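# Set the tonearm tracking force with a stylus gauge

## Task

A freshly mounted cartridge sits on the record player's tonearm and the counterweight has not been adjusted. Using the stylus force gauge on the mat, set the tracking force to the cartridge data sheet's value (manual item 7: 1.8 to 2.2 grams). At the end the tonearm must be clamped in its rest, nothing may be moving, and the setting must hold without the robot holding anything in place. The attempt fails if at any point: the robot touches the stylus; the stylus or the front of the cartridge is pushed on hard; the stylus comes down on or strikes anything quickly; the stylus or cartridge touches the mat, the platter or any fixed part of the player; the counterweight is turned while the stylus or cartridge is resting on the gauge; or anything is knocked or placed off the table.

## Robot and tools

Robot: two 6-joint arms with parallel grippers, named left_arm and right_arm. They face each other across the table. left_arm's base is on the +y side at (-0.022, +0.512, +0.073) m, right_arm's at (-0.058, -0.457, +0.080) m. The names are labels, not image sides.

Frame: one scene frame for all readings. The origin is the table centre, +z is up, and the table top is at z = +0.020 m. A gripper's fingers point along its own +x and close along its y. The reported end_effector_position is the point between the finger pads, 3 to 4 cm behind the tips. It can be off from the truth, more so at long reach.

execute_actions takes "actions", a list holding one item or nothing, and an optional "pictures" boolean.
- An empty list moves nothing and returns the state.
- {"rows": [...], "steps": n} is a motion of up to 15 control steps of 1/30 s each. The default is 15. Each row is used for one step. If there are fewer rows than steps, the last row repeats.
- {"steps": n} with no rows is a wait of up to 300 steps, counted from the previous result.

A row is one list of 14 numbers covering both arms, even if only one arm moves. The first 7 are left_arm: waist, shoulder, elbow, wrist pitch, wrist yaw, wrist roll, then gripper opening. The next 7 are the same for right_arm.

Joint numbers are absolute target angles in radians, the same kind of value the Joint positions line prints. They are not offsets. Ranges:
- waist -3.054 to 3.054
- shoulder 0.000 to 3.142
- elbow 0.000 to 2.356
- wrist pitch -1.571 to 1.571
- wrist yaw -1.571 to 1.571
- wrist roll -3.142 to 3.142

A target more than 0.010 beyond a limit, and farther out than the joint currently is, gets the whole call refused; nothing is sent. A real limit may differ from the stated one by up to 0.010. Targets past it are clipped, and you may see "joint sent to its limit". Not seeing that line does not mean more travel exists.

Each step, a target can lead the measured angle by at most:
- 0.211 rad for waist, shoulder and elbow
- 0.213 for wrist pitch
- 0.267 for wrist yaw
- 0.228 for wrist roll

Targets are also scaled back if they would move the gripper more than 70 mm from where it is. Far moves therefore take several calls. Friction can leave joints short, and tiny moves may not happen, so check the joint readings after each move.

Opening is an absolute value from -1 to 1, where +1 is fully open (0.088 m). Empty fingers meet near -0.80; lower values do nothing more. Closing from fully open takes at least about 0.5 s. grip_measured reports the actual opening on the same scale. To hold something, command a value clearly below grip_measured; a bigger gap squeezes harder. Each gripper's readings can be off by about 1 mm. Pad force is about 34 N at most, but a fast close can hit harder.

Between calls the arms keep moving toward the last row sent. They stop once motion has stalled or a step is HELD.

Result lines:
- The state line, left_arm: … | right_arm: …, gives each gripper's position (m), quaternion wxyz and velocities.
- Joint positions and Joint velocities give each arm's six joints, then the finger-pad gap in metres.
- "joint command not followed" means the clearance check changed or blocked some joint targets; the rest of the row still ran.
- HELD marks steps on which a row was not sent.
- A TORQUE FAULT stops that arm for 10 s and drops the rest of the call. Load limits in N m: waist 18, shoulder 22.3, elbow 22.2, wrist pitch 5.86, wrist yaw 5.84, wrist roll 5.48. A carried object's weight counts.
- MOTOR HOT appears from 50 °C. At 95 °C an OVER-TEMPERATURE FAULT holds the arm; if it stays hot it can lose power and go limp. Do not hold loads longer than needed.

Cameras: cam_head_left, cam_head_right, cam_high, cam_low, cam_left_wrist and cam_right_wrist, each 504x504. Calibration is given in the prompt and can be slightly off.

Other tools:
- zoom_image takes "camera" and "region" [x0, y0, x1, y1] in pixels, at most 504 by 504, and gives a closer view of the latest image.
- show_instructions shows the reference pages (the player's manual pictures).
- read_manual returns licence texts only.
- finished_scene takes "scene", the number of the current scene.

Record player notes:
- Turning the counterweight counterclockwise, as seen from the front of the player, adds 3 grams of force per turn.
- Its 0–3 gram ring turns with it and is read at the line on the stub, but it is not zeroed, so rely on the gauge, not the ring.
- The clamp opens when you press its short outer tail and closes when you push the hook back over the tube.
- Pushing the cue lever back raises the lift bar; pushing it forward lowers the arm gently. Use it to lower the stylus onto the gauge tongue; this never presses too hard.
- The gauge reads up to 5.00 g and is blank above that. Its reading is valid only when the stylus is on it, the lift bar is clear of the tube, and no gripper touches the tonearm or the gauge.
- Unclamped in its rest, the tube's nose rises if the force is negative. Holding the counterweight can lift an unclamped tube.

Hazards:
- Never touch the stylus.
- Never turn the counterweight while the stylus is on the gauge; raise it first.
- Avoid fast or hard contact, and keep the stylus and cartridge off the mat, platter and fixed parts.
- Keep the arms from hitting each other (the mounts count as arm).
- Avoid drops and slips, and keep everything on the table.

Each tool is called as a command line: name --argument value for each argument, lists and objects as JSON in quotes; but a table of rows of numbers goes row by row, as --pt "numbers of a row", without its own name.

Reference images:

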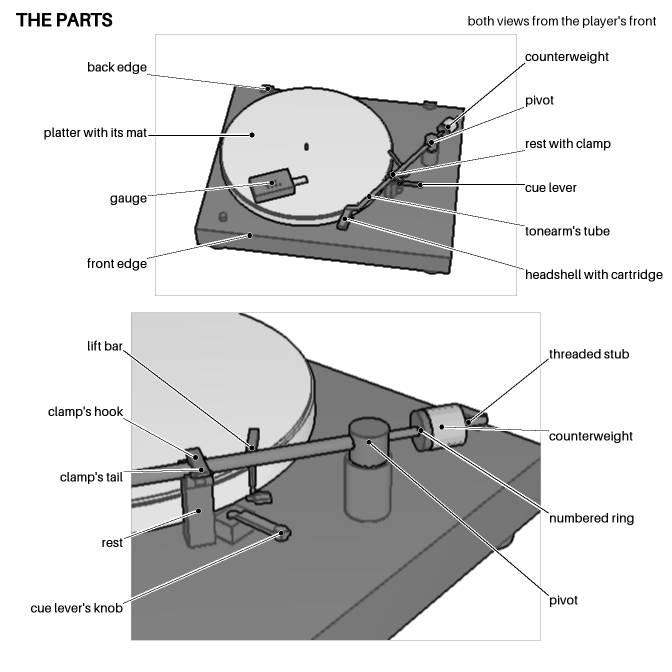

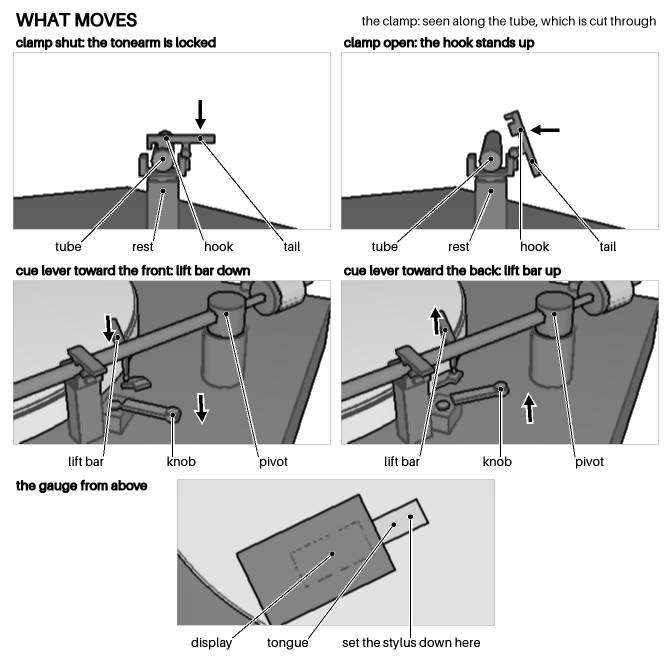

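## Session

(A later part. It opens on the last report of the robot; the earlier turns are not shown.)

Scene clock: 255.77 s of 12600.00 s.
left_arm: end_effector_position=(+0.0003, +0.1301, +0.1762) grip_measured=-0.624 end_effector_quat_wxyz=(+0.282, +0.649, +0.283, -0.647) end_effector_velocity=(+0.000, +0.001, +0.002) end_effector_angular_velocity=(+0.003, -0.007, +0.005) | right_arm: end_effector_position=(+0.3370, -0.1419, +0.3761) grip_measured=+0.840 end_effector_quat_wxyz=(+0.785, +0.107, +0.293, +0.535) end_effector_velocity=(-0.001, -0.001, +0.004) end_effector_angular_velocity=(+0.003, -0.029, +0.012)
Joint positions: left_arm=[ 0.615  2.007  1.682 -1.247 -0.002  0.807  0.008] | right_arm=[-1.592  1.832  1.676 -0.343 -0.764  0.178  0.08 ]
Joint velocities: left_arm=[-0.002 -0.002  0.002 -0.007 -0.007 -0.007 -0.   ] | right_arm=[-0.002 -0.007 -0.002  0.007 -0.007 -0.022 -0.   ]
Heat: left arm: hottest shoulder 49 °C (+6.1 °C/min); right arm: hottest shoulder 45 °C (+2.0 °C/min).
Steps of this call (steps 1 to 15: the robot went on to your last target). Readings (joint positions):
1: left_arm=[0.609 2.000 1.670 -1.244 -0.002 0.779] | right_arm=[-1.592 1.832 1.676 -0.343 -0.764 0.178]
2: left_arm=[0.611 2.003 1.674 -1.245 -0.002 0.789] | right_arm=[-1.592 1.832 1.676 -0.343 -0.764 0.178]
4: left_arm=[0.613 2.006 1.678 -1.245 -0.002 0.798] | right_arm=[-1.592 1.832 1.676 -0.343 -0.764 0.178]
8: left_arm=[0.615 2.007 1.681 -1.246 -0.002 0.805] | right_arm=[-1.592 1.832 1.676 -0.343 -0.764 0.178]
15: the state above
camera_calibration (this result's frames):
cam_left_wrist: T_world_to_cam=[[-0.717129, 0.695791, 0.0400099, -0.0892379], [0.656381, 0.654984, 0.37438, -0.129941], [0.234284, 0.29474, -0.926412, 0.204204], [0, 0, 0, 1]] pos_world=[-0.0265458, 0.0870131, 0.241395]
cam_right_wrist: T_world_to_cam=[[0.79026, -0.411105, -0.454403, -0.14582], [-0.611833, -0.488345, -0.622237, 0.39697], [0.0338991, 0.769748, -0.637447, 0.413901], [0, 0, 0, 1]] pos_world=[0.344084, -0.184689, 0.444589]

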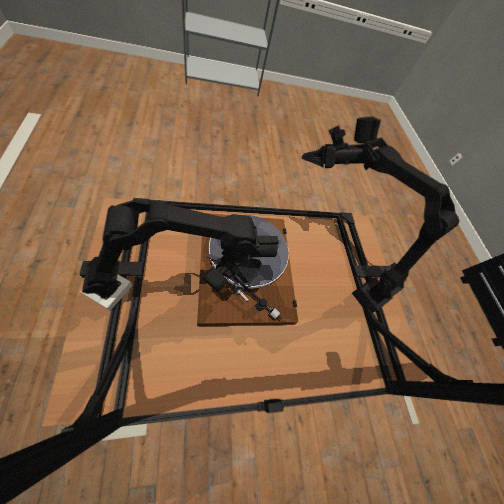

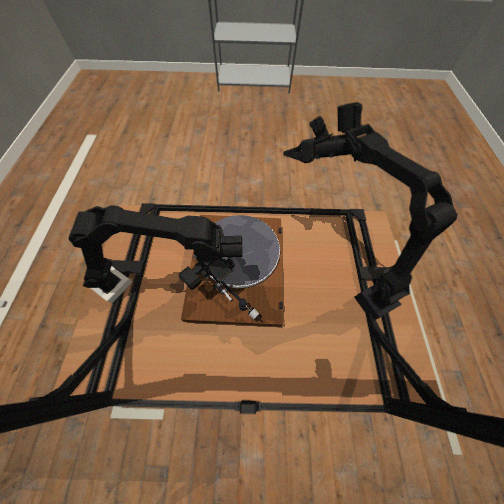

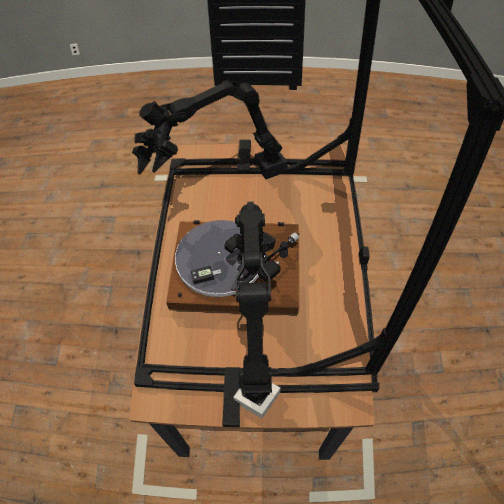

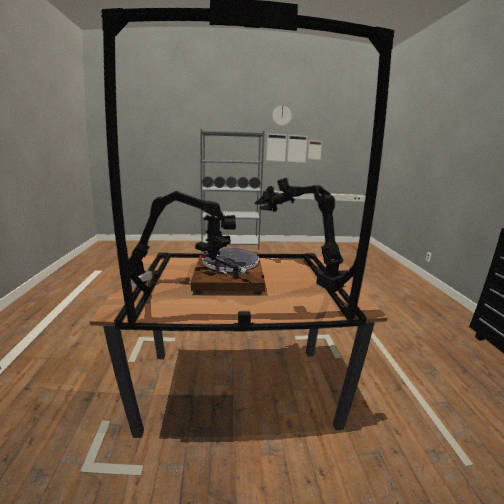

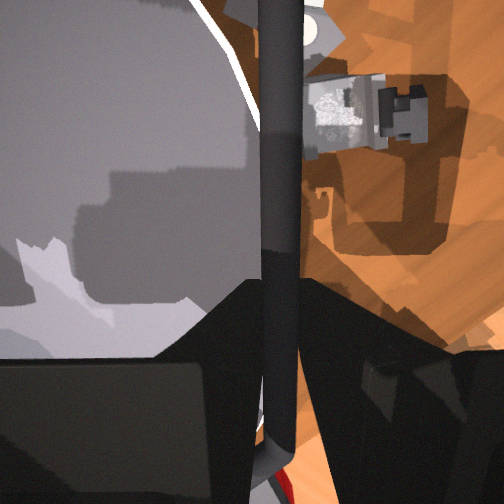

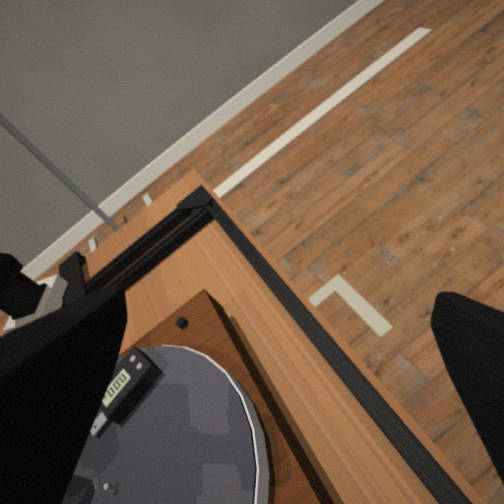

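execute_actions --actions '[{"rows":[[0.622,2.017,1.702,-1.252,0,0.826,-0.72,-1.592,1.831,1.677,-0.343,-0.764,0.178,0.84],[0.624,2.021,1.709,-1.254,0,0.837,-0.72,-1.592,1.831,1.677,-0.343,-0.764,0.178,0.84],[0.626,2.026,1.715,-1.257,0,0.849,-0.72,-1.592,1.831,1.677,-0.343,-0.764,0.178,0.84],[0.629,2.03,1.722,-1.259,0,0.86,-0.72,-1.592,1.831,1.677,-0.343,-0.764,0.178,0.84],[0.631,2.035,1.729,-1.261,0,0.872,-0.72,-1.592,1.831,1.677,-0.343,-0.764,0.178,0.84],[0.633,2.04,1.736,-1.263,0,0.883,-0.72,-1.592,1.831,1.677,-0.343,-0.764,0.178,0.84],[0.635,2.044,1.743,-1.265,0,0.895,-0.72,-1.592,1.831,1.677,-0.343,-0.764,0.178,0.84],[0.637,2.049,1.75,-1.267,0,0.906,-0.72,-1.592,1.831,1.677,-0.343,-0.764,0.178,0.84],[0.639,2.054,1.757,-1.27,0,0.918,-0.72,-1.592,1.831,1.677,-0.343,-0.764,0.178,0.84],[0.641,2.058,1.764,-1.272,0,0.929,-0.72,-1.592,1.831,1.677,-0.343,-0.764,0.178,0.84],[0.643,2.063,1.771,-1.274,0,0.94,-0.72,-1.592,1.831,1.677,-0.343,-0.764,0.178,0.84],[0.645,2.068,1.778,-1.276,0,0.952,-0.72,-1.592,1.831,1.677,-0.343,-0.764,0.178,0.84],[0.647,2.072,1.785,-1.278,0,0.963,-0.72,-1.592,1.831,1.677,-0.343,-0.764,0.178,0.84],[0.649,2.077,1.792,-1.28,0,0.975,-0.72,-1.592,1.831,1.677,-0.343,-0.764,0.178,0.84],[0.651,2.082,1.798,-1.283,0,0.986,-0.72,-1.592,1.831,1.677,-0.343,-0.764,0.178,0.84]],"steps":15}]' --pictures false

execute_actions --actions '[{"rows":[[0.653,2.087,1.806,-1.286,0,0.997,-0.72,-1.592,1.831,1.677,-0.343,-0.764,0.178,0.84],[0.655,2.092,1.814,-1.289,0,1.008,-0.72,-1.592,1.831,1.677,-0.343,-0.764,0.178,0.84],[0.656,2.098,1.822,-1.291,0,1.019,-0.72,-1.592,1.831,1.677,-0.343,-0.764,0.178,0.84],[0.658,2.103,1.83,-1.294,0,1.03,-0.72,-1.592,1.831,1.677,-0.343,-0.764,0.178,0.84],[0.66,2.108,1.839,-1.297,0,1.04,-0.72,-1.592,1.831,1.677,-0.343,-0.764,0.178,0.84],[0.661,2.114,1.847,-1.3,0,1.051,-0.72,-1.592,1.831,1.677,-0.343,-0.764,0.178,0.84],[0.663,2.119,1.855,-1.303,0,1.062,-0.72,-1.592,1.831,1.677,-0.343,-0.764,0.178,0.84],[0.664,2.124,1.864,-1.306,0,1.073,-0.72,-1.592,1.831,1.677,-0.343,-0.764,0.178,0.84],[0.666,2.13,1.872,-1.309,0,1.084,-0.72,-1.592,1.831,1.677,-0.343,-0.764,0.178,0.84],[0.667,2.135,1.88,-1.312,0,1.095,-0.72,-1.592,1.831,1.677,-0.343,-0.764,0.178,0.84],[0.669,2.14,1.889,-1.315,0,1.106,-0.72,-1.592,1.831,1.677,-0.343,-0.764,0.178,0.84],[0.67,2.146,1.897,-1.318,0,1.116,-0.72,-1.592,1.831,1.677,-0.343,-0.764,0.178,0.84],[0.671,2.151,1.906,-1.321,0,1.127,-0.72,-1.592,1.831,1.677,-0.343,-0.764,0.178,0.84],[0.673,2.157,1.914,-1.324,0,1.138,-0.72,-1.592,1.831,1.677,-0.343,-0.764,0.178,0.84],[0.674,2.162,1.923,-1.326,0,1.149,-0.72,-1.592,1.831,1.677,-0.343,-0.764,0.178,0.84]],"steps":15}]' --pictures false

execute_actions --actions '[{"steps":15}]'

zoom_image --camera "cam_low" --region '[190, 235, 250, 285]'

zoom_image --camera "cam_right_wrist" --region '[40, 330, 214, 504]'

Scene clock: 276.90 s of 12600.00 s.
left_arm: end_effector_position=(+0.0127, +0.1170, +0.1776) grip_measured=-0.624 end_effector_quat_wxyz=(+0.244, +0.664, +0.244, -0.663) end_effector_velocity=(+0.028, -0.028, -0.000) end_effector_angular_velocity=(+0.014, -0.006, -0.269) | right_arm: end_effector_position=(+0.3370, -0.1419, +0.3761) grip_measured=+0.840 end_effector_quat_wxyz=(+0.785, +0.107, +0.293, +0.535) end_effector_velocity=(-0.003, +0.001, -0.001) end_effector_angular_velocity=(+0.002, +0.015, +0.006)
Joint positions: left_arm=[ 0.645  2.063  1.769 -1.276 -0.002  0.954  0.008] | right_arm=[-1.592  1.832  1.676 -0.343 -0.764  0.178  0.08 ]
Joint velocities: left_arm=[ 0.061  0.139  0.208 -0.081 -0.007  0.33   0.   ] | right_arm=[ 0.002 -0.002 -0.002 -0.007 -0.007  0.007 -0.   ]
Heat: left arm: hottest shoulder 49 °C (+4.1 °C/min); right arm: hottest shoulder 45 °C (+1.0 °C/min).
Steps of this call (steps 1 to 15: the robot went on to your last target; steps 16 to 90: nothing new was sent; then 17.63 s passed at rest; steps 91 to 105: all 15 steps of this action). Readings (joint positions):
91: left_arm=[0.616 2.008 1.685 -1.248 -0.002 0.810] | right_arm=[-1.592 1.832 1.676 -0.343 -0.764 0.178]
92: left_arm=[0.617 2.009 1.688 -1.248 -0.002 0.815] | right_arm=[-1.592 1.832 1.676 -0.343 -0.764 0.178]
94: left_arm=[0.621 2.015 1.697 -1.252 -0.002 0.832] | right_arm=[-1.592 1.832 1.676 -0.343 -0.764 0.178]
98: left_arm=[0.630 2.031 1.721 -1.261 -0.002 0.875] | right_arm=[-1.592 1.832 1.676 -0.343 -0.764 0.178]
105: the state above

Scene clock: 277.40 s of 12600.00 s.
left_arm: end_effector_position=(+0.0251, +0.1002, +0.1782) grip_measured=-0.624 end_effector_quat_wxyz=(+0.198, +0.680, +0.197, -0.678) end_effector_velocity=(+0.024, -0.034, +0.000) end_effector_angular_velocity=(+0.004, -0.007, -0.283) | right_arm: end_effector_position=(+0.3370, -0.1419, +0.3761) grip_measured=+0.840 end_effector_quat_wxyz=(+0.785, +0.107, +0.293, +0.535) end_effector_velocity=(-0.004, +0.000, +0.002) end_effector_angular_velocity=(+0.000, -0.003, +0.011)
Joint positions: left_arm=[ 0.67   2.14   1.889 -1.319 -0.002  1.119  0.008] | right_arm=[-1.592  1.832  1.676 -0.343 -0.764  0.178  0.08 ]
Joint velocities: left_arm=[ 0.046  0.164  0.256 -0.095 -0.007  0.33   0.   ] | right_arm=[ 0.002 -0.007 -0.002 -0.007 -0.007 -0.007 -0.   ]
Heat: left arm: hottest shoulder 49 °C (+4.0 °C/min); right arm: hottest shoulder 45 °C (+1.0 °C/min).
Steps of this call (steps 1 to 15: all 15 steps of this action). Readings (joint positions):
1: left_arm=[0.646 2.067 1.776 -1.279 -0.002 0.966] | right_arm=[-1.592 1.832 1.676 -0.343 -0.764 0.178]
2: left_arm=[0.648 2.072 1.783 -1.281 -0.002 0.977] | right_arm=[-1.592 1.832 1.676 -0.343 -0.764 0.178]
4: left_arm=[0.652 2.082 1.798 -1.287 -0.002 0.999] | right_arm=[-1.592 1.832 1.676 -0.343 -0.764 0.178]
8: left_arm=[0.659 2.103 1.831 -1.299 -0.002 1.043] | right_arm=[-1.592 1.832 1.676 -0.343 -0.764 0.178]
15: the state above

Scene clock: 277.90 s of 12600.00 s.
left_arm: end_effector_position=(+0.0269, +0.0972, +0.1783) grip_measured=-0.624 end_effector_quat_wxyz=(+0.190, +0.682, +0.189, -0.680) end_effector_velocity=(-0.000, +0.004, +0.004) end_effector_angular_velocity=(+0.013, -0.006, +0.005) | right_arm: end_effector_position=(+0.3370, -0.1419, +0.3761) grip_measured=+0.840 end_effector_quat_wxyz=(+0.785, +0.107, +0.293, +0.535) end_effector_velocity=(-0.001, -0.001, -0.001) end_effector_angular_velocity=(-0.002, +0.002, +0.007)
Joint positions: left_arm=[ 0.674  2.153  1.91  -1.326 -0.002  1.145  0.008] | right_arm=[-1.592  1.832  1.676 -0.343 -0.764  0.178  0.08 ]
Joint velocities: left_arm=[-0.002 -0.007  0.002 -0.022 -0.007 -0.007 -0.   ] | right_arm=[-0.002 -0.002 -0.002 -0.007 -0.007 -0.007 -0.   ]
Heat: left arm: hottest shoulder 49 °C (+4.0 °C/min); right arm: hottest shoulder 45 °C (+1.0 °C/min).
Steps of this call (steps 1 to 15: the robot went on to your last target). Readings (joint positions):
1: left_arm=[0.672 2.144 1.896 -1.322 -0.002 1.128] | right_arm=[-1.592 1.832 1.676 -0.343 -0.764 0.178]
2: left_arm=[0.672 2.147 1.900 -1.323 -0.002 1.134] | right_arm=[-1.592 1.832 1.676 -0.343 -0.764 0.178]
4: left_arm=[0.673 2.150 1.905 -1.324 -0.002 1.140] | right_arm=[-1.592 1.832 1.676 -0.343 -0.764 0.178]
8: left_arm=[0.674 2.152 1.909 -1.326 -0.002 1.144] | right_arm=[-1.592 1.832 1.676 -0.343 -0.764 0.178]
15: the state above
camera_calibration (this result's frames):
cam_left_wrist: T_world_to_cam=[[-0.497932, 0.866399, 0.0376356, -0.069466], [0.811053, 0.449882, 0.373898, -0.110818], [0.307013, 0.2167, -0.926706, 0.215241], [0, 0, 0, 1]] pos_world=[-0.0107924, 0.0633973, 0.243514]
cam_right_wrist: T_world_to_cam=[[0.79026, -0.411105, -0.454403, -0.14582], [-0.611833, -0.488345, -0.622237, 0.39697], [0.0338991, 0.769748, -0.637447, 0.413901], [0, 0, 0, 1]] pos_world=[0.344084, -0.184689, 0.444589]

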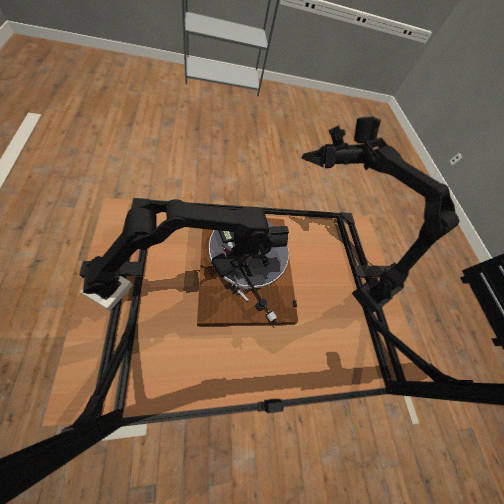

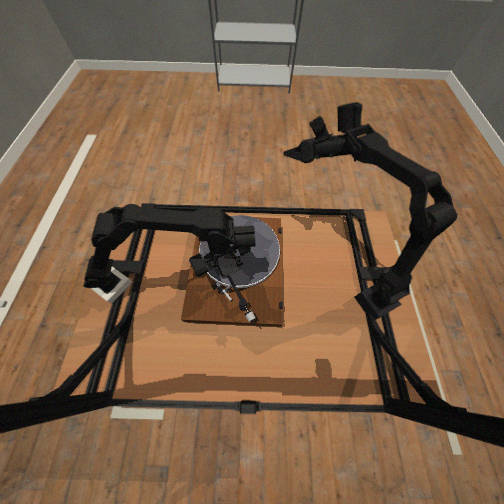

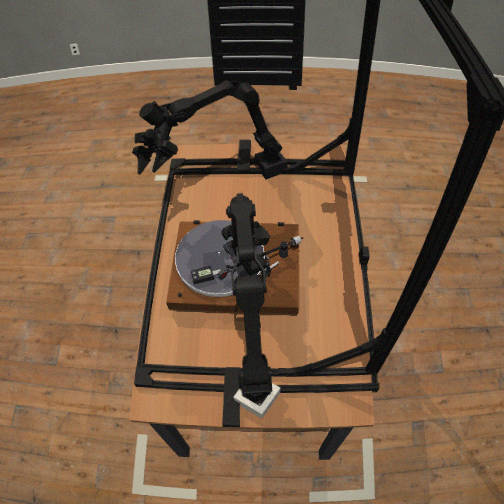

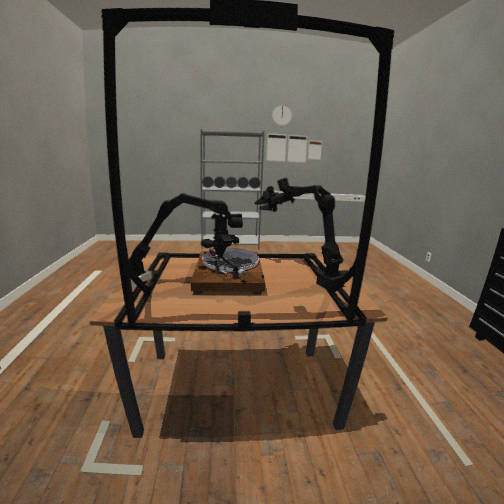

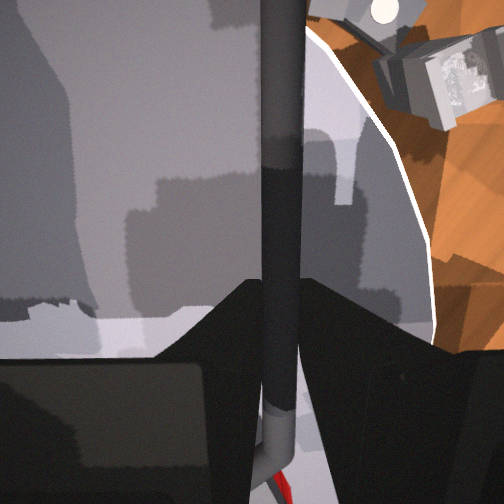

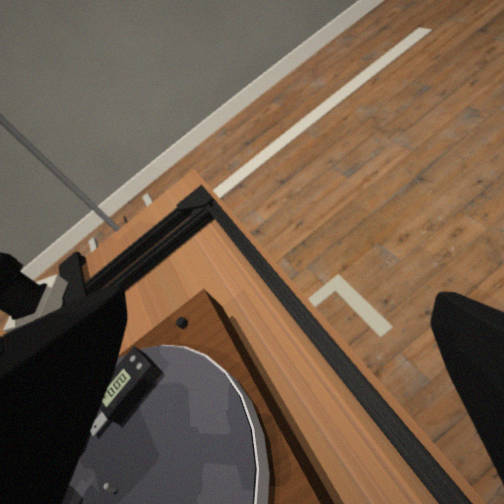

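Region (190, 235, 250, 285) of cam_low's 504x504 image, scaled by 8.400, with more detail than that image has.

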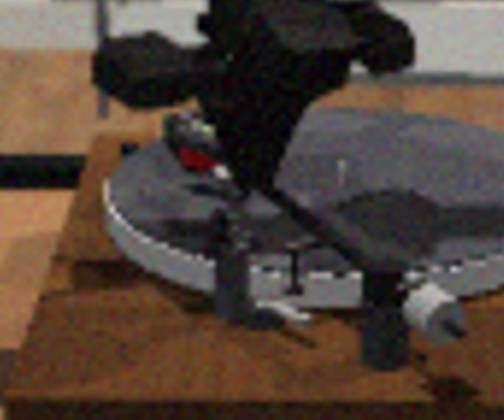

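Region (40, 330, 214, 504) of cam_right_wrist's 504x504 image, scaled by 2.897, with more detail than that image has.

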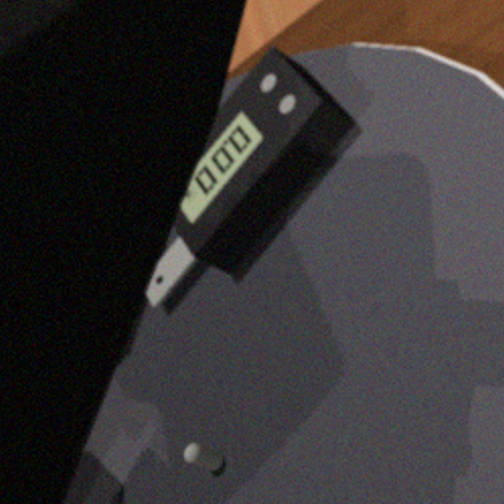

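execute_actions --actions '[{"rows":[[0.674,2.162,1.923,-1.326,0,1.149,-0.72,-1.35,1.831,1.677,-0.5,-1.15,0.178,1.0]],"steps":15}]' --pictures false

execute_actions --actions '[{"steps":15}]'

Scene clock: 282.60 s of 12600.00 s.
left_arm: end_effector_position=(+0.0269, +0.0971, +0.1783) grip_measured=-0.624 end_effector_quat_wxyz=(+0.190, +0.682, +0.189, -0.680) end_effector_velocity=(+0.000, +0.000, -0.001) end_effector_angular_velocity=(-0.002, -0.008, +0.005) | right_arm: end_effector_position=(+0.1885, -0.0638, +0.3811) grip_measured=+1.000 end_effector_quat_wxyz=(+0.562, +0.118, +0.379, +0.726) end_effector_velocity=(+0.027, -0.029, +0.008) end_effector_angular_velocity=(+0.032, +0.035, -0.034)
Joint positions: left_arm=[ 0.674  2.153  1.91  -1.326 -0.002  1.145  0.008] | right_arm=[-1.346  1.832  1.676 -0.496 -1.139  0.178  0.088]
Joint velocities: left_arm=[-0.002 -0.002 -0.007  0.007 -0.007 -0.007 -0.   ] | right_arm=[-0.1   -0.007  0.002 -0.022 -0.081 -0.007  0.   ]
Heat: left arm: hottest shoulder 49 °C (+3.0 °C/min); right arm: hottest shoulder 45 °C (+1.0 °C/min).
Steps of this call (steps 1 to 15: the robot went on to your last target; steps 16 to 90: nothing new was sent; then 1.20 s passed at rest; steps 91 to 105: all 15 steps of this action). Readings (joint positions):
91: left_arm=[0.674 2.153 1.910 -1.326 -0.002 1.145] | right_arm=[-1.587 1.832 1.676 -0.358 -0.785 0.178]
92: left_arm=[0.674 2.153 1.910 -1.326 -0.002 1.145] | right_arm=[-1.570 1.832 1.676 -0.385 -0.827 0.178]
94: left_arm=[0.674 2.153 1.910 -1.326 -0.002 1.145] | right_arm=[-1.512 1.832 1.676 -0.420 -0.914 0.178]
98: left_arm=[0.674 2.153 1.910 -1.326 -0.002 1.145] | right_arm=[-1.378 1.832 1.676 -0.477 -1.087 0.178]
105: the state above

Scene clock: 283.10 s of 12600.00 s.
left_arm: end_effector_position=(+0.0269, +0.0970, +0.1784) grip_measured=-0.624 end_effector_quat_wxyz=(+0.191, +0.682, +0.189, -0.680) end_effector_velocity=(-0.000, +0.002, +0.000) end_effector_angular_velocity=(+0.006, +0.008, -0.005) | right_arm: end_effector_position=(+0.1895, -0.0651, +0.3813) grip_measured=+1.000 end_effector_quat_wxyz=(+0.561, +0.120, +0.379, +0.726) end_effector_velocity=(-0.001, +0.001, -0.004) end_effector_angular_velocity=(-0.005, +0.009, +0.010)
Joint positions: left_arm=[ 0.674  2.153  1.911 -1.326 -0.002  1.145  0.008] | right_arm=[-1.351  1.832  1.676 -0.499 -1.145  0.178  0.088]
Joint velocities: left_arm=[ 0.002 -0.002 -0.002 -0.007  0.007  0.007 -0.   ] | right_arm=[ 0.002  0.007 -0.002 -0.007 -0.007 -0.007  0.   ]
Heat: left arm: hottest shoulder 49 °C (+3.0 °C/min); right arm: hottest shoulder 45 °C (+1.0 °C/min).
Steps of this call (steps 1 to 15: the robot went on to your last target). Readings (joint positions):
1: left_arm=[0.674 2.153 1.910 -1.326 -0.002 1.145] | right_arm=[-1.349 1.832 1.676 -0.497 -1.141 0.178]
2: left_arm=[0.674 2.153 1.910 -1.326 -0.002 1.145] | right_arm=[-1.350 1.832 1.676 -0.497 -1.142 0.178]
4: left_arm=[0.674 2.153 1.910 -1.326 -0.002 1.145] | right_arm=[-1.351 1.832 1.676 -0.498 -1.143 0.178]
8: left_arm=[0.674 2.153 1.911 -1.326 -0.002 1.145] | right_arm=[-1.351 1.832 1.676 -0.499 -1.145 0.178]
15: the state above
All arms were judged still, so your last target was given up. Only a new action makes them travel on or press farther. Fingers that are still opening or closing keep moving.
camera_calibration (this result's frames):
cam_left_wrist: T_world_to_cam=[[-0.497605, 0.866617, 0.0369351, -0.0691455], [0.811191, 0.449856, 0.37363, -0.110734], [0.307179, 0.215882, -0.926842, 0.215513], [0, 0, 0, 1]] pos_world=[-0.0107817, 0.0632116, 0.243674]
cam_right_wrist: T_world_to_cam=[[0.743675, 0.083705, -0.66328, 0.12541], [-0.407753, -0.72944, -0.549231, 0.265265], [-0.529797, 0.678904, -0.508336, 0.414843], [0, 0, 0, 1]] pos_world=[0.234681, -0.0986407, 0.439754]

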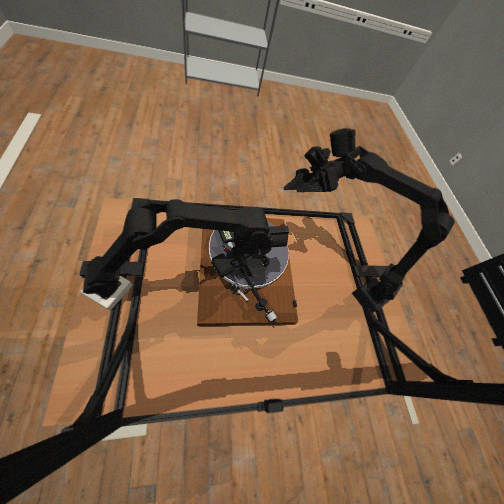

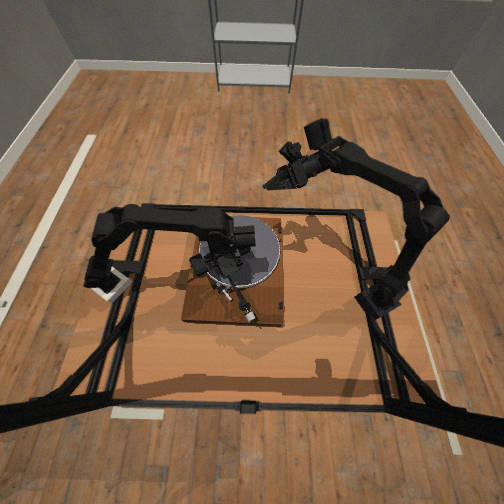

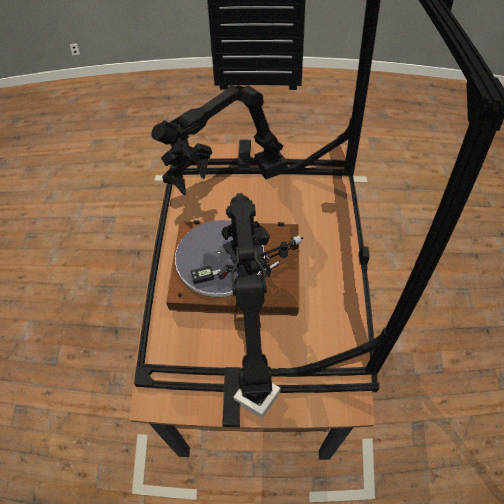

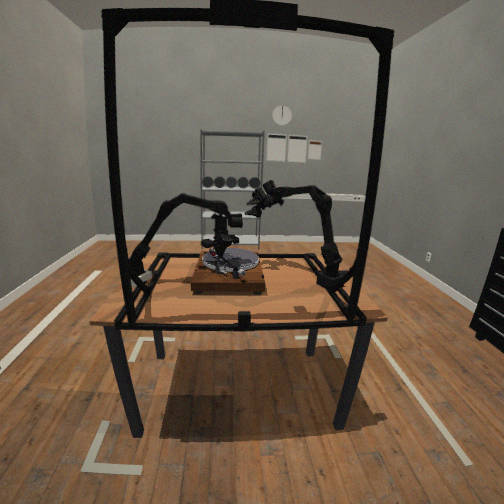

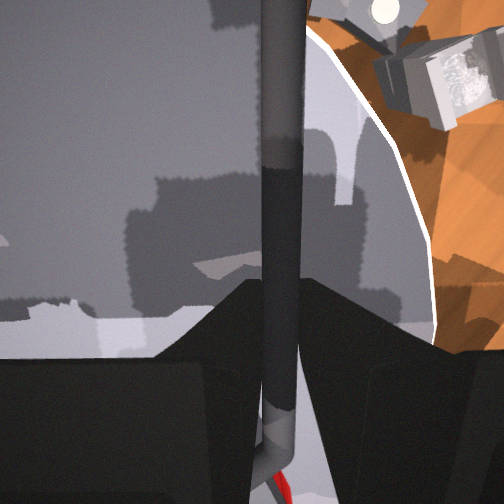

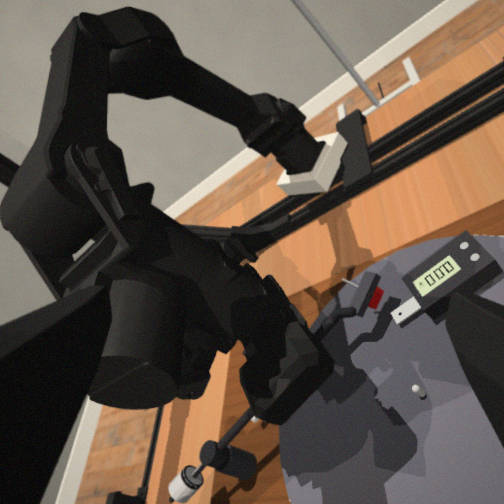

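execute_actions --actions '[{"rows":[[0.676,2.167,1.93,-1.329,0,1.157,-0.72,-1.35,1.831,1.677,-0.5,-1.15,0.178,1.0],[0.677,2.172,1.938,-1.332,0,1.166,-0.72,-1.35,1.831,1.677,-0.5,-1.15,0.178,1.0],[0.678,2.177,1.946,-1.335,0,1.174,-0.72,-1.35,1.831,1.677,-0.5,-1.15,0.178,1.0],[0.679,2.182,1.953,-1.338,0,1.183,-0.72,-1.35,1.831,1.677,-0.5,-1.15,0.178,1.0],[0.68,2.187,1.961,-1.341,0,1.191,-0.72,-1.35,1.831,1.677,-0.5,-1.15,0.178,1.0],[0.681,2.192,1.969,-1.344,0,1.2,-0.72,-1.35,1.831,1.677,-0.5,-1.15,0.178,1.0],[0.682,2.197,1.976,-1.347,0,1.208,-0.72,-1.35,1.831,1.677,-0.5,-1.15,0.178,1.0],[0.683,2.202,1.984,-1.35,0,1.216,-0.72,-1.35,1.831,1.677,-0.5,-1.15,0.178,1.0],[0.684,2.207,1.992,-1.353,0,1.225,-0.72,-1.35,1.831,1.677,-0.5,-1.15,0.178,1.0],[0.685,2.212,2.0,-1.356,0,1.233,-0.72,-1.35,1.831,1.677,-0.5,-1.15,0.178,1.0],[0.686,2.217,2.008,-1.359,0,1.242,-0.72,-1.35,1.831,1.677,-0.5,-1.15,0.178,1.0],[0.686,2.222,2.015,-1.361,0,1.25,-0.72,-1.35,1.831,1.677,-0.5,-1.15,0.178,1.0]],"steps":15}]' --pictures false

execute_actions --actions '[{"steps":15}]'

zoom_image --camera "cam_right_wrist" --region '[320, 220, 500, 400]'

zoom_image --camera "cam_high" --region '[185, 250, 265, 300]'

Scene clock: 293.93 s of 12600.00 s.
left_arm: end_effector_position=(+0.0330, +0.0861, +0.1785) grip_measured=-0.624 end_effector_quat_wxyz=(+0.162, +0.689, +0.160, -0.688) end_effector_velocity=(+0.001, -0.010, +0.001) end_effector_angular_velocity=(-0.008, +0.006, -0.064) | right_arm: end_effector_position=(+0.1895, -0.0651, +0.3814) grip_measured=+1.000 end_effector_quat_wxyz=(+0.561, +0.120, +0.379, +0.726) end_effector_velocity=(+0.001, -0.001, -0.001) end_effector_angular_velocity=(-0.006, -0.004, -0.006)
Joint positions: left_arm=[ 0.685  2.207  1.997 -1.358 -0.002  1.241  0.008] | right_arm=[-1.351  1.832  1.676 -0.499 -1.145  0.178  0.088]
Joint velocities: left_arm=[ 0.002  0.042  0.071 -0.022  0.007  0.066 -0.   ] | right_arm=[-0.002 -0.002 -0.002 -0.007  0.007 -0.007  0.   ]
Heat: left arm: hottest shoulder 50 °C (+4.1 °C/min); right arm: hottest shoulder 45 °C (+1.0 °C/min). Fold the left arm in close to its base before you think long.
MOTOR HOT: a motor of the left arm reached 50 °C. Now the hottest motor of the left arm, joint 2 (shoulder), reports 50 °C. The temperature limit of the motors' drives, at which the controller stops that arm, is 95 °C. To cool a motor, set the load down, stop pushing, or move to a pose that needs little force.
Steps of this call (steps 1 to 90: nothing new was sent; then 7.33 s passed at rest; steps 91 to 105: all 15 steps of this action). Readings (joint positions):
91: left_arm=[0.674 2.154 1.912 -1.327 -0.002 1.147] | right_arm=[-1.351 1.832 1.676 -0.499 -1.145 0.178]
92: left_arm=[0.675 2.156 1.915 -1.328 -0.002 1.151] | right_arm=[-1.351 1.832 1.676 -0.499 -1.145 0.178]
94: left_arm=[0.676 2.163 1.926 -1.332 -0.003 1.163] | right_arm=[-1.351 1.832 1.676 -0.499 -1.145 0.178]
98: left_arm=[0.680 2.180 1.954 -1.342 -0.003 1.194] | right_arm=[-1.351 1.832 1.676 -0.499 -1.145 0.178]
105: the state above

Scene clock: 294.43 s of 12600.00 s.
left_arm: end_effector_position=(+0.0332, +0.0854, +0.1784) grip_measured=-0.624 end_effector_quat_wxyz=(+0.160, +0.690, +0.158, -0.688) end_effector_velocity=(-0.000, +0.002, -0.002) end_effector_angular_velocity=(+0.011, +0.009, +0.024) | right_arm: end_effector_position=(+0.1895, -0.0651, +0.3814) grip_measured=+1.000 end_effector_quat_wxyz=(+0.561, +0.120, +0.379, +0.726) end_effector_velocity=(-0.001, -0.002, -0.002) end_effector_angular_velocity=(-0.002, +0.006, +0.005)
Joint positions: left_arm=[ 0.685  2.211  2.003 -1.36  -0.002  1.246  0.008] | right_arm=[-1.351  1.832  1.676 -0.499 -1.145  0.178  0.088]
Joint velocities: left_arm=[ 0.002  0.002 -0.002 -0.007  0.007 -0.022 -0.   ] | right_arm=[-0.002 -0.002 -0.007 -0.007 -0.007 -0.007  0.   ]
Heat: left arm: hottest shoulder 50 °C (+4.0 °C/min); right arm: hottest shoulder 45 °C (+1.0 °C/min). Fold the left arm in close to its base before you think long.
MOTOR HOT: still on. Now the hottest motor of the left arm, joint 2 (shoulder), reports 50 °C; a drive's own limit is 95 °C.
Steps of this call (steps 1 to 15: the robot went on to your last target). Readings (joint positions):
1: left_arm=[0.685 2.208 1.999 -1.359 -0.002 1.242] | right_arm=[-1.351 1.832 1.676 -0.499 -1.145 0.178]
2: left_arm=[0.685 2.209 2.000 -1.360 -0.002 1.244] | right_arm=[-1.351 1.832 1.676 -0.499 -1.145 0.178]
4: left_arm=[0.685 2.210 2.002 -1.360 -0.002 1.245] | right_arm=[-1.351 1.832 1.676 -0.499 -1.145 0.178]
8: left_arm=[0.685 2.210 2.002 -1.360 -0.002 1.246] | right_arm=[-1.351 1.832 1.676 -0.499 -1.145 0.178]
15: the state above
All arms were judged still, so your last target was given up. Only a new action makes them travel on or press farther. Fingers that are still opening or closing keep moving.
camera_calibration (this result's frames):
cam_left_wrist: T_world_to_cam=[[-0.418031, 0.907676, 0.0370844, -0.0620904], [0.848121, 0.375325, 0.373928, -0.105531], [0.325487, 0.187766, -0.926716, 0.217787], [0, 0, 0, 1]] pos_world=[-0.00733951, 0.0550735, 0.24359]
cam_right_wrist: T_world_to_cam=[[0.74355, 0.0840473, -0.663377, 0.12555], [-0.407615, -0.729467, -0.549298, 0.265255], [-0.530079, 0.678833, -0.508136, 0.414813], [0, 0, 0, 1]] pos_world=[0.234653, -0.0986463, 0.439773]

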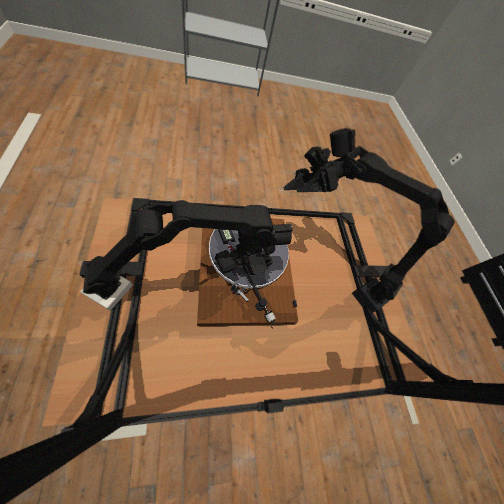

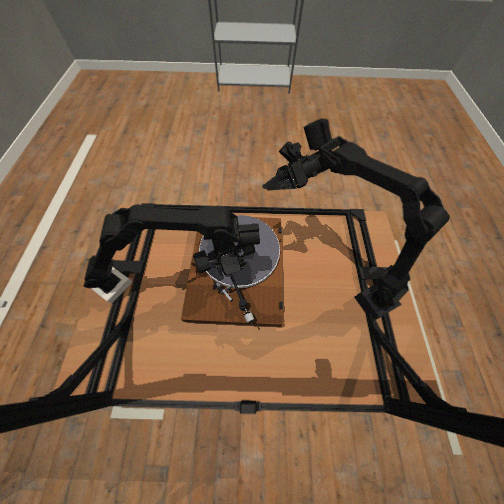

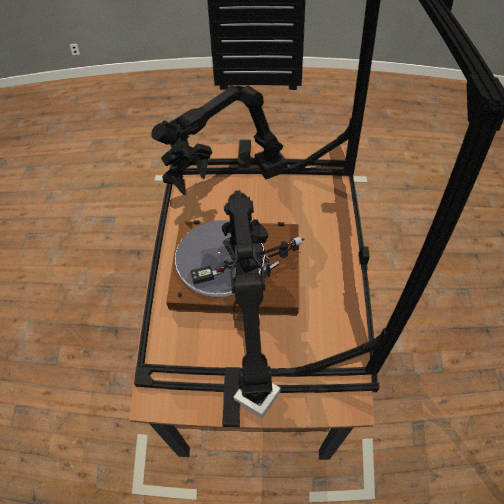

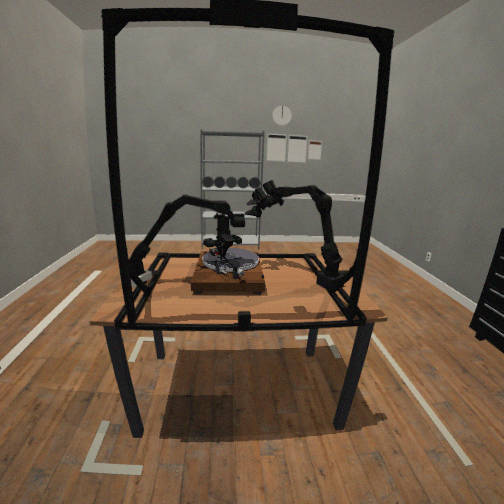

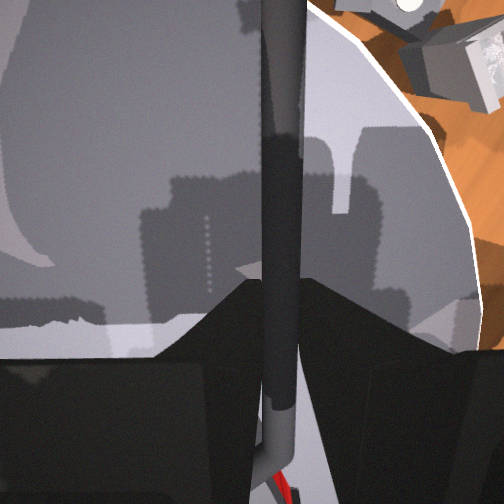

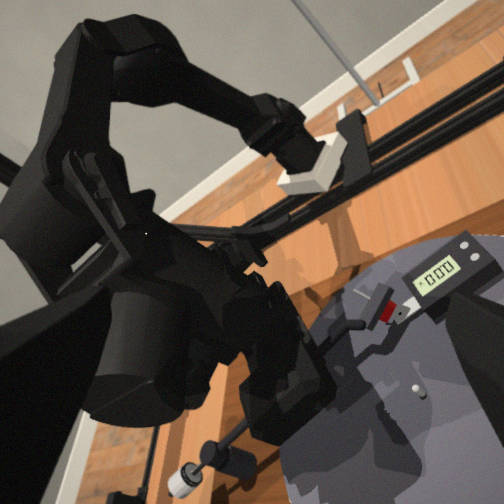

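Region (320, 220, 500, 400) of cam_right_wrist's 504x504 image, scaled by 2.800, with more detail than that image has.

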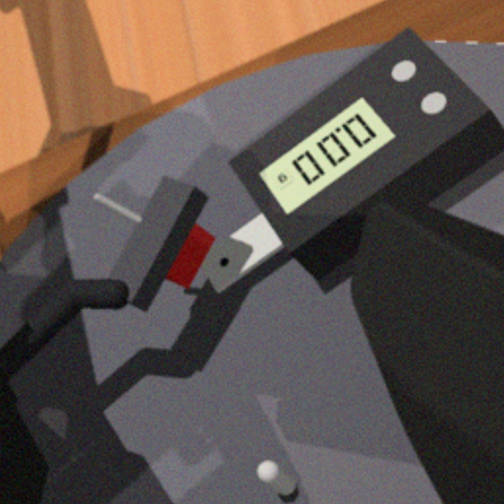

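Region (185, 250, 265, 300) of cam_high's 504x504 image, scaled by 6.300, with more detail than that image has; it fills the top 315 rows of this view, and the rest is white.

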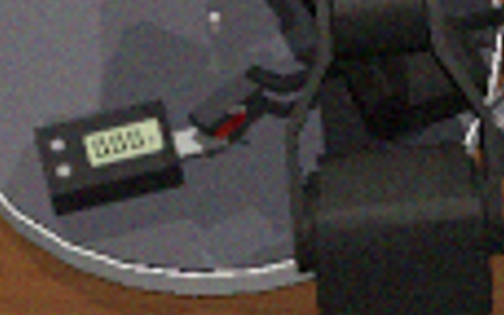

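execute_actions --actions '[{"rows":[[0.686,2.215,1.992,-1.355,0,1.25,-0.72,-1.35,1.831,1.677,-0.5,-1.15,0.178,1.0],[0.686,2.215,1.992,-1.355,0,1.25,-0.72,-1.35,1.831,1.677,-0.5,-1.15,0.178,1.0],[0.686,2.215,1.992,-1.355,0,1.25,-0.72,-1.35,1.831,1.677,-0.5,-1.15,0.178,1.0],[0.686,2.215,1.986,-1.349,0,1.25,-0.72,-1.35,1.831,1.677,-0.5,-1.15,0.178,1.0],[0.686,2.215,1.986,-1.349,0,1.25,-0.72,-1.35,1.831,1.677,-0.5,-1.15,0.178,1.0],[0.686,2.215,1.986,-1.349,0,1.25,-0.72,-1.35,1.831,1.677,-0.5,-1.15,0.178,1.0],[0.686,2.215,1.98,-1.343,0,1.25,-0.72,-1.35,1.831,1.677,-0.5,-1.15,0.178,1.0],[0.686,2.215,1.98,-1.343,0,1.25,-0.72,-1.35,1.831,1.677,-0.5,-1.15,0.178,1.0],[0.686,2.215,1.98,-1.343,0,1.25,-0.72,-1.35,1.831,1.677,-0.5,-1.15,0.178,1.0],[0.686,2.215,1.975,-1.337,0,1.25,-0.72,-1.35,1.831,1.677,-0.5,-1.15,0.178,1.0]],"steps":15}]' --pictures false

execute_actions --actions '[{"steps":12}]'

zoom_image --camera "cam_right_wrist" --region '[320, 220, 500, 400]'

zoom_image --camera "cam_low" --region '[200, 240, 260, 285]'

Scene clock: 306.93 s of 12600.00 s.
left_arm: end_effector_position=(+0.0339, +0.0849, +0.1747) grip_measured=-0.624 end_effector_quat_wxyz=(+0.160, +0.688, +0.157, -0.690) end_effector_velocity=(-0.000, +0.001, -0.002) end_effector_angular_velocity=(+0.003, -0.007, +0.005) | right_arm: end_effector_position=(+0.1895, -0.0651, +0.3812) grip_measured=+1.000 end_effector_quat_wxyz=(+0.561, +0.120, +0.380, +0.726) end_effector_velocity=(-0.000, +0.001, +0.000) end_effector_angular_velocity=(+0.009, -0.028, +0.002)
Joint positions: left_arm=[ 0.688  2.212  1.989 -1.345  0.002  1.251  0.008] | right_arm=[-1.351  1.832  1.676 -0.499 -1.145  0.178  0.088]
Joint velocities: left_arm=[-0.002 -0.002 -0.012  0.007 -0.007 -0.007 -0.   ] | right_arm=[ 0.002 -0.002 -0.002  0.007  0.007 -0.022  0.   ]
Heat: left arm: hottest shoulder 51 °C (+3.0 °C/min); right arm: hottest shoulder 46 °C (+1.0 °C/min). Fold the left arm in close to its base before you think long.
MOTOR HOT: still on. Now the hottest motor of the left arm, joint 2 (shoulder), reports 51 °C; a drive's own limit is 95 °C.
Steps of this call (steps 1 to 90: nothing new was sent; then 9.00 s passed at rest; steps 91 to 105: all 15 steps of this action). Readings (joint positions):
91: left_arm=[0.685 2.212 2.003 -1.360 -0.002 1.247] | right_arm=[-1.351 1.832 1.676 -0.499 -1.145 0.178]
92: left_arm=[0.685 2.212 2.003 -1.360 -0.002 1.247] | right_arm=[-1.351 1.832 1.676 -0.499 -1.145 0.178]
94: left_arm=[0.685 2.212 2.002 -1.360 -0.002 1.247] | right_arm=[-1.351 1.832 1.676 -0.499 -1.145 0.178]
98: left_arm=[0.687 2.212 1.996 -1.353 -0.000 1.249] | right_arm=[-1.351 1.832 1.676 -0.499 -1.145 0.178]
105: the state above

Scene clock: 307.33 s of 12600.00 s.
left_arm: end_effector_position=(+0.0340, +0.0847, +0.1743) grip_measured=-0.624 end_effector_quat_wxyz=(+0.160, +0.688, +0.157, -0.690) end_effector_velocity=(+0.002, +0.006, -0.002) end_effector_angular_velocity=(+0.030, -0.018, -0.010) | right_arm: end_effector_position=(+0.1895, -0.0651, +0.3812) grip_measured=+1.000 end_effector_quat_wxyz=(+0.561, +0.120, +0.380, +0.726) end_effector_velocity=(+0.001, -0.001, -0.001) end_effector_angular_velocity=(-0.006, -0.004, -0.006)
Joint positions: left_arm=[ 0.689  2.212  1.988 -1.342  0.002  1.251  0.008] | right_arm=[-1.351  1.832  1.676 -0.499 -1.145  0.178  0.088]
Joint velocities: left_arm=[-0.002  0.002 -0.002 -0.022 -0.022  0.007 -0.   ] | right_arm=[-0.002 -0.002 -0.002 -0.007  0.007 -0.007  0.   ]
Heat: left arm: hottest shoulder 51 °C (+3.0 °C/min); right arm: hottest shoulder 46 °C (+1.0 °C/min). Fold the left arm in close to its base before you think long.
MOTOR HOT: still on. Now the hottest motor of the left arm, joint 2 (shoulder), reports 51 °C; a drive's own limit is 95 °C.
Steps of this call (steps 1 to 12: the robot went on to your last target). Readings (joint positions):
1: left_arm=[0.688 2.212 1.989 -1.344 0.002 1.251] | right_arm=[-1.351 1.832 1.676 -0.499 -1.145 0.178]
2: left_arm=[0.689 2.212 1.989 -1.343 0.002 1.251] | right_arm=[-1.351 1.832 1.676 -0.499 -1.145 0.178]
4: left_arm=[0.689 2.212 1.989 -1.343 0.002 1.251] | right_arm=[-1.351 1.832 1.676 -0.499 -1.145 0.178]
8: left_arm=[0.689 2.212 1.988 -1.343 0.002 1.251] | right_arm=[-1.351 1.832 1.676 -0.499 -1.145 0.178]
12: the state above
camera_calibration (this result's frames):
cam_left_wrist: T_world_to_cam=[[-0.416806, 0.908268, 0.0363607, -0.0609661], [0.850266, 0.37542, 0.368927, -0.103675], [0.321434, 0.184687, -0.928747, 0.214629], [0, 0, 0, 1]] pos_world=[-0.00624886, 0.0546559, 0.239802]
cam_right_wrist: T_world_to_cam=[[0.743357, 0.083883, -0.663614, 0.125513], [-0.407774, -0.729603, -0.548999, 0.265133], [-0.530226, 0.678707, -0.50815, 0.414754], [0, 0, 0, 1]] pos_world=[0.234727, -0.0985829, 0.439607]

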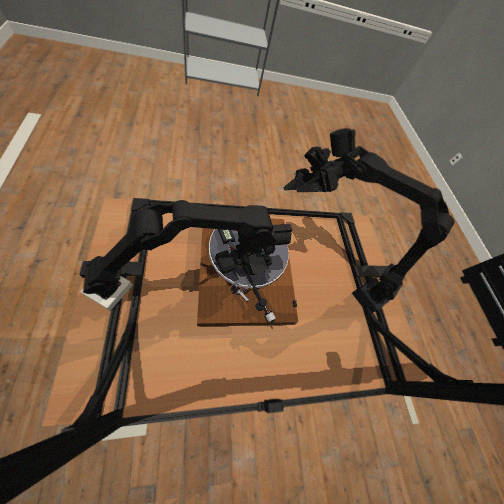

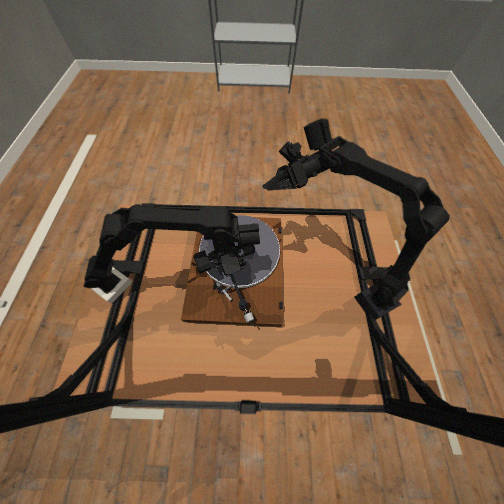

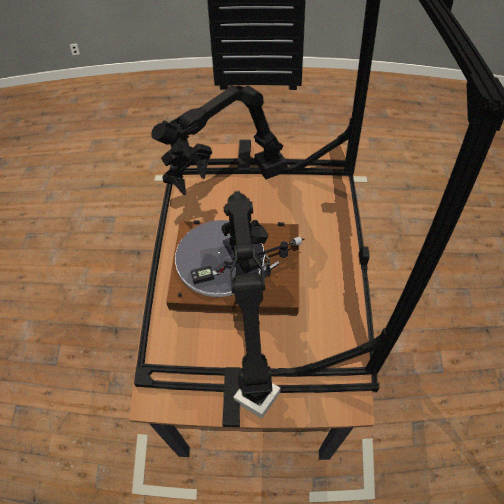

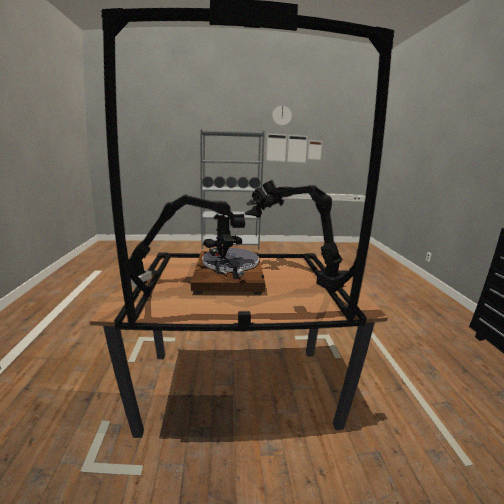

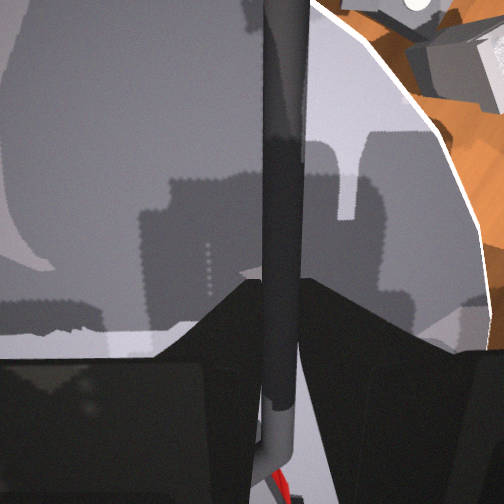

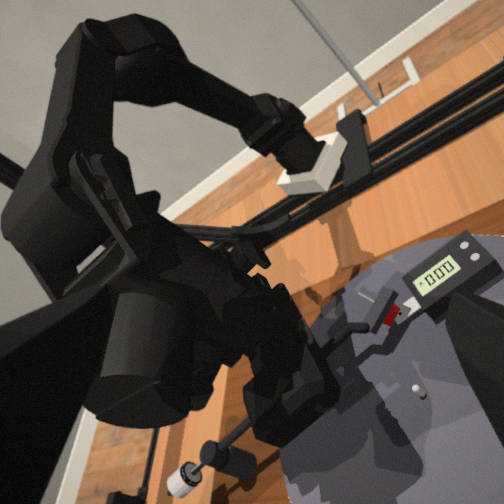

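Region (320, 220, 500, 400) of cam_right_wrist's 504x504 image, scaled by 2.800, with more detail than that image has.

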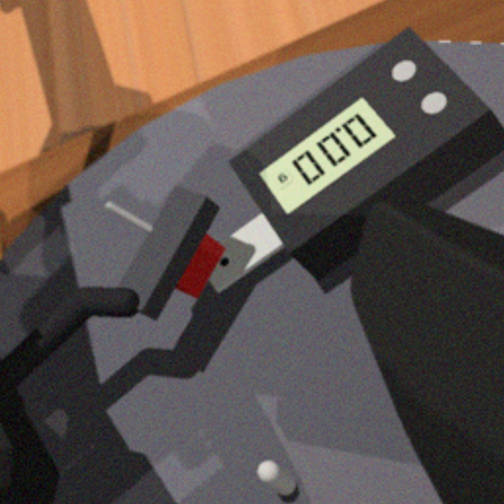

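Region (200, 240, 260, 285) of cam_low's 504x504 image, scaled by 8.400, with more detail than that image has; it fills the top 378 rows of this view, and the rest is white.

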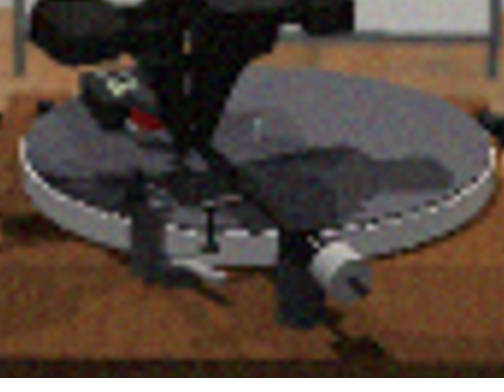

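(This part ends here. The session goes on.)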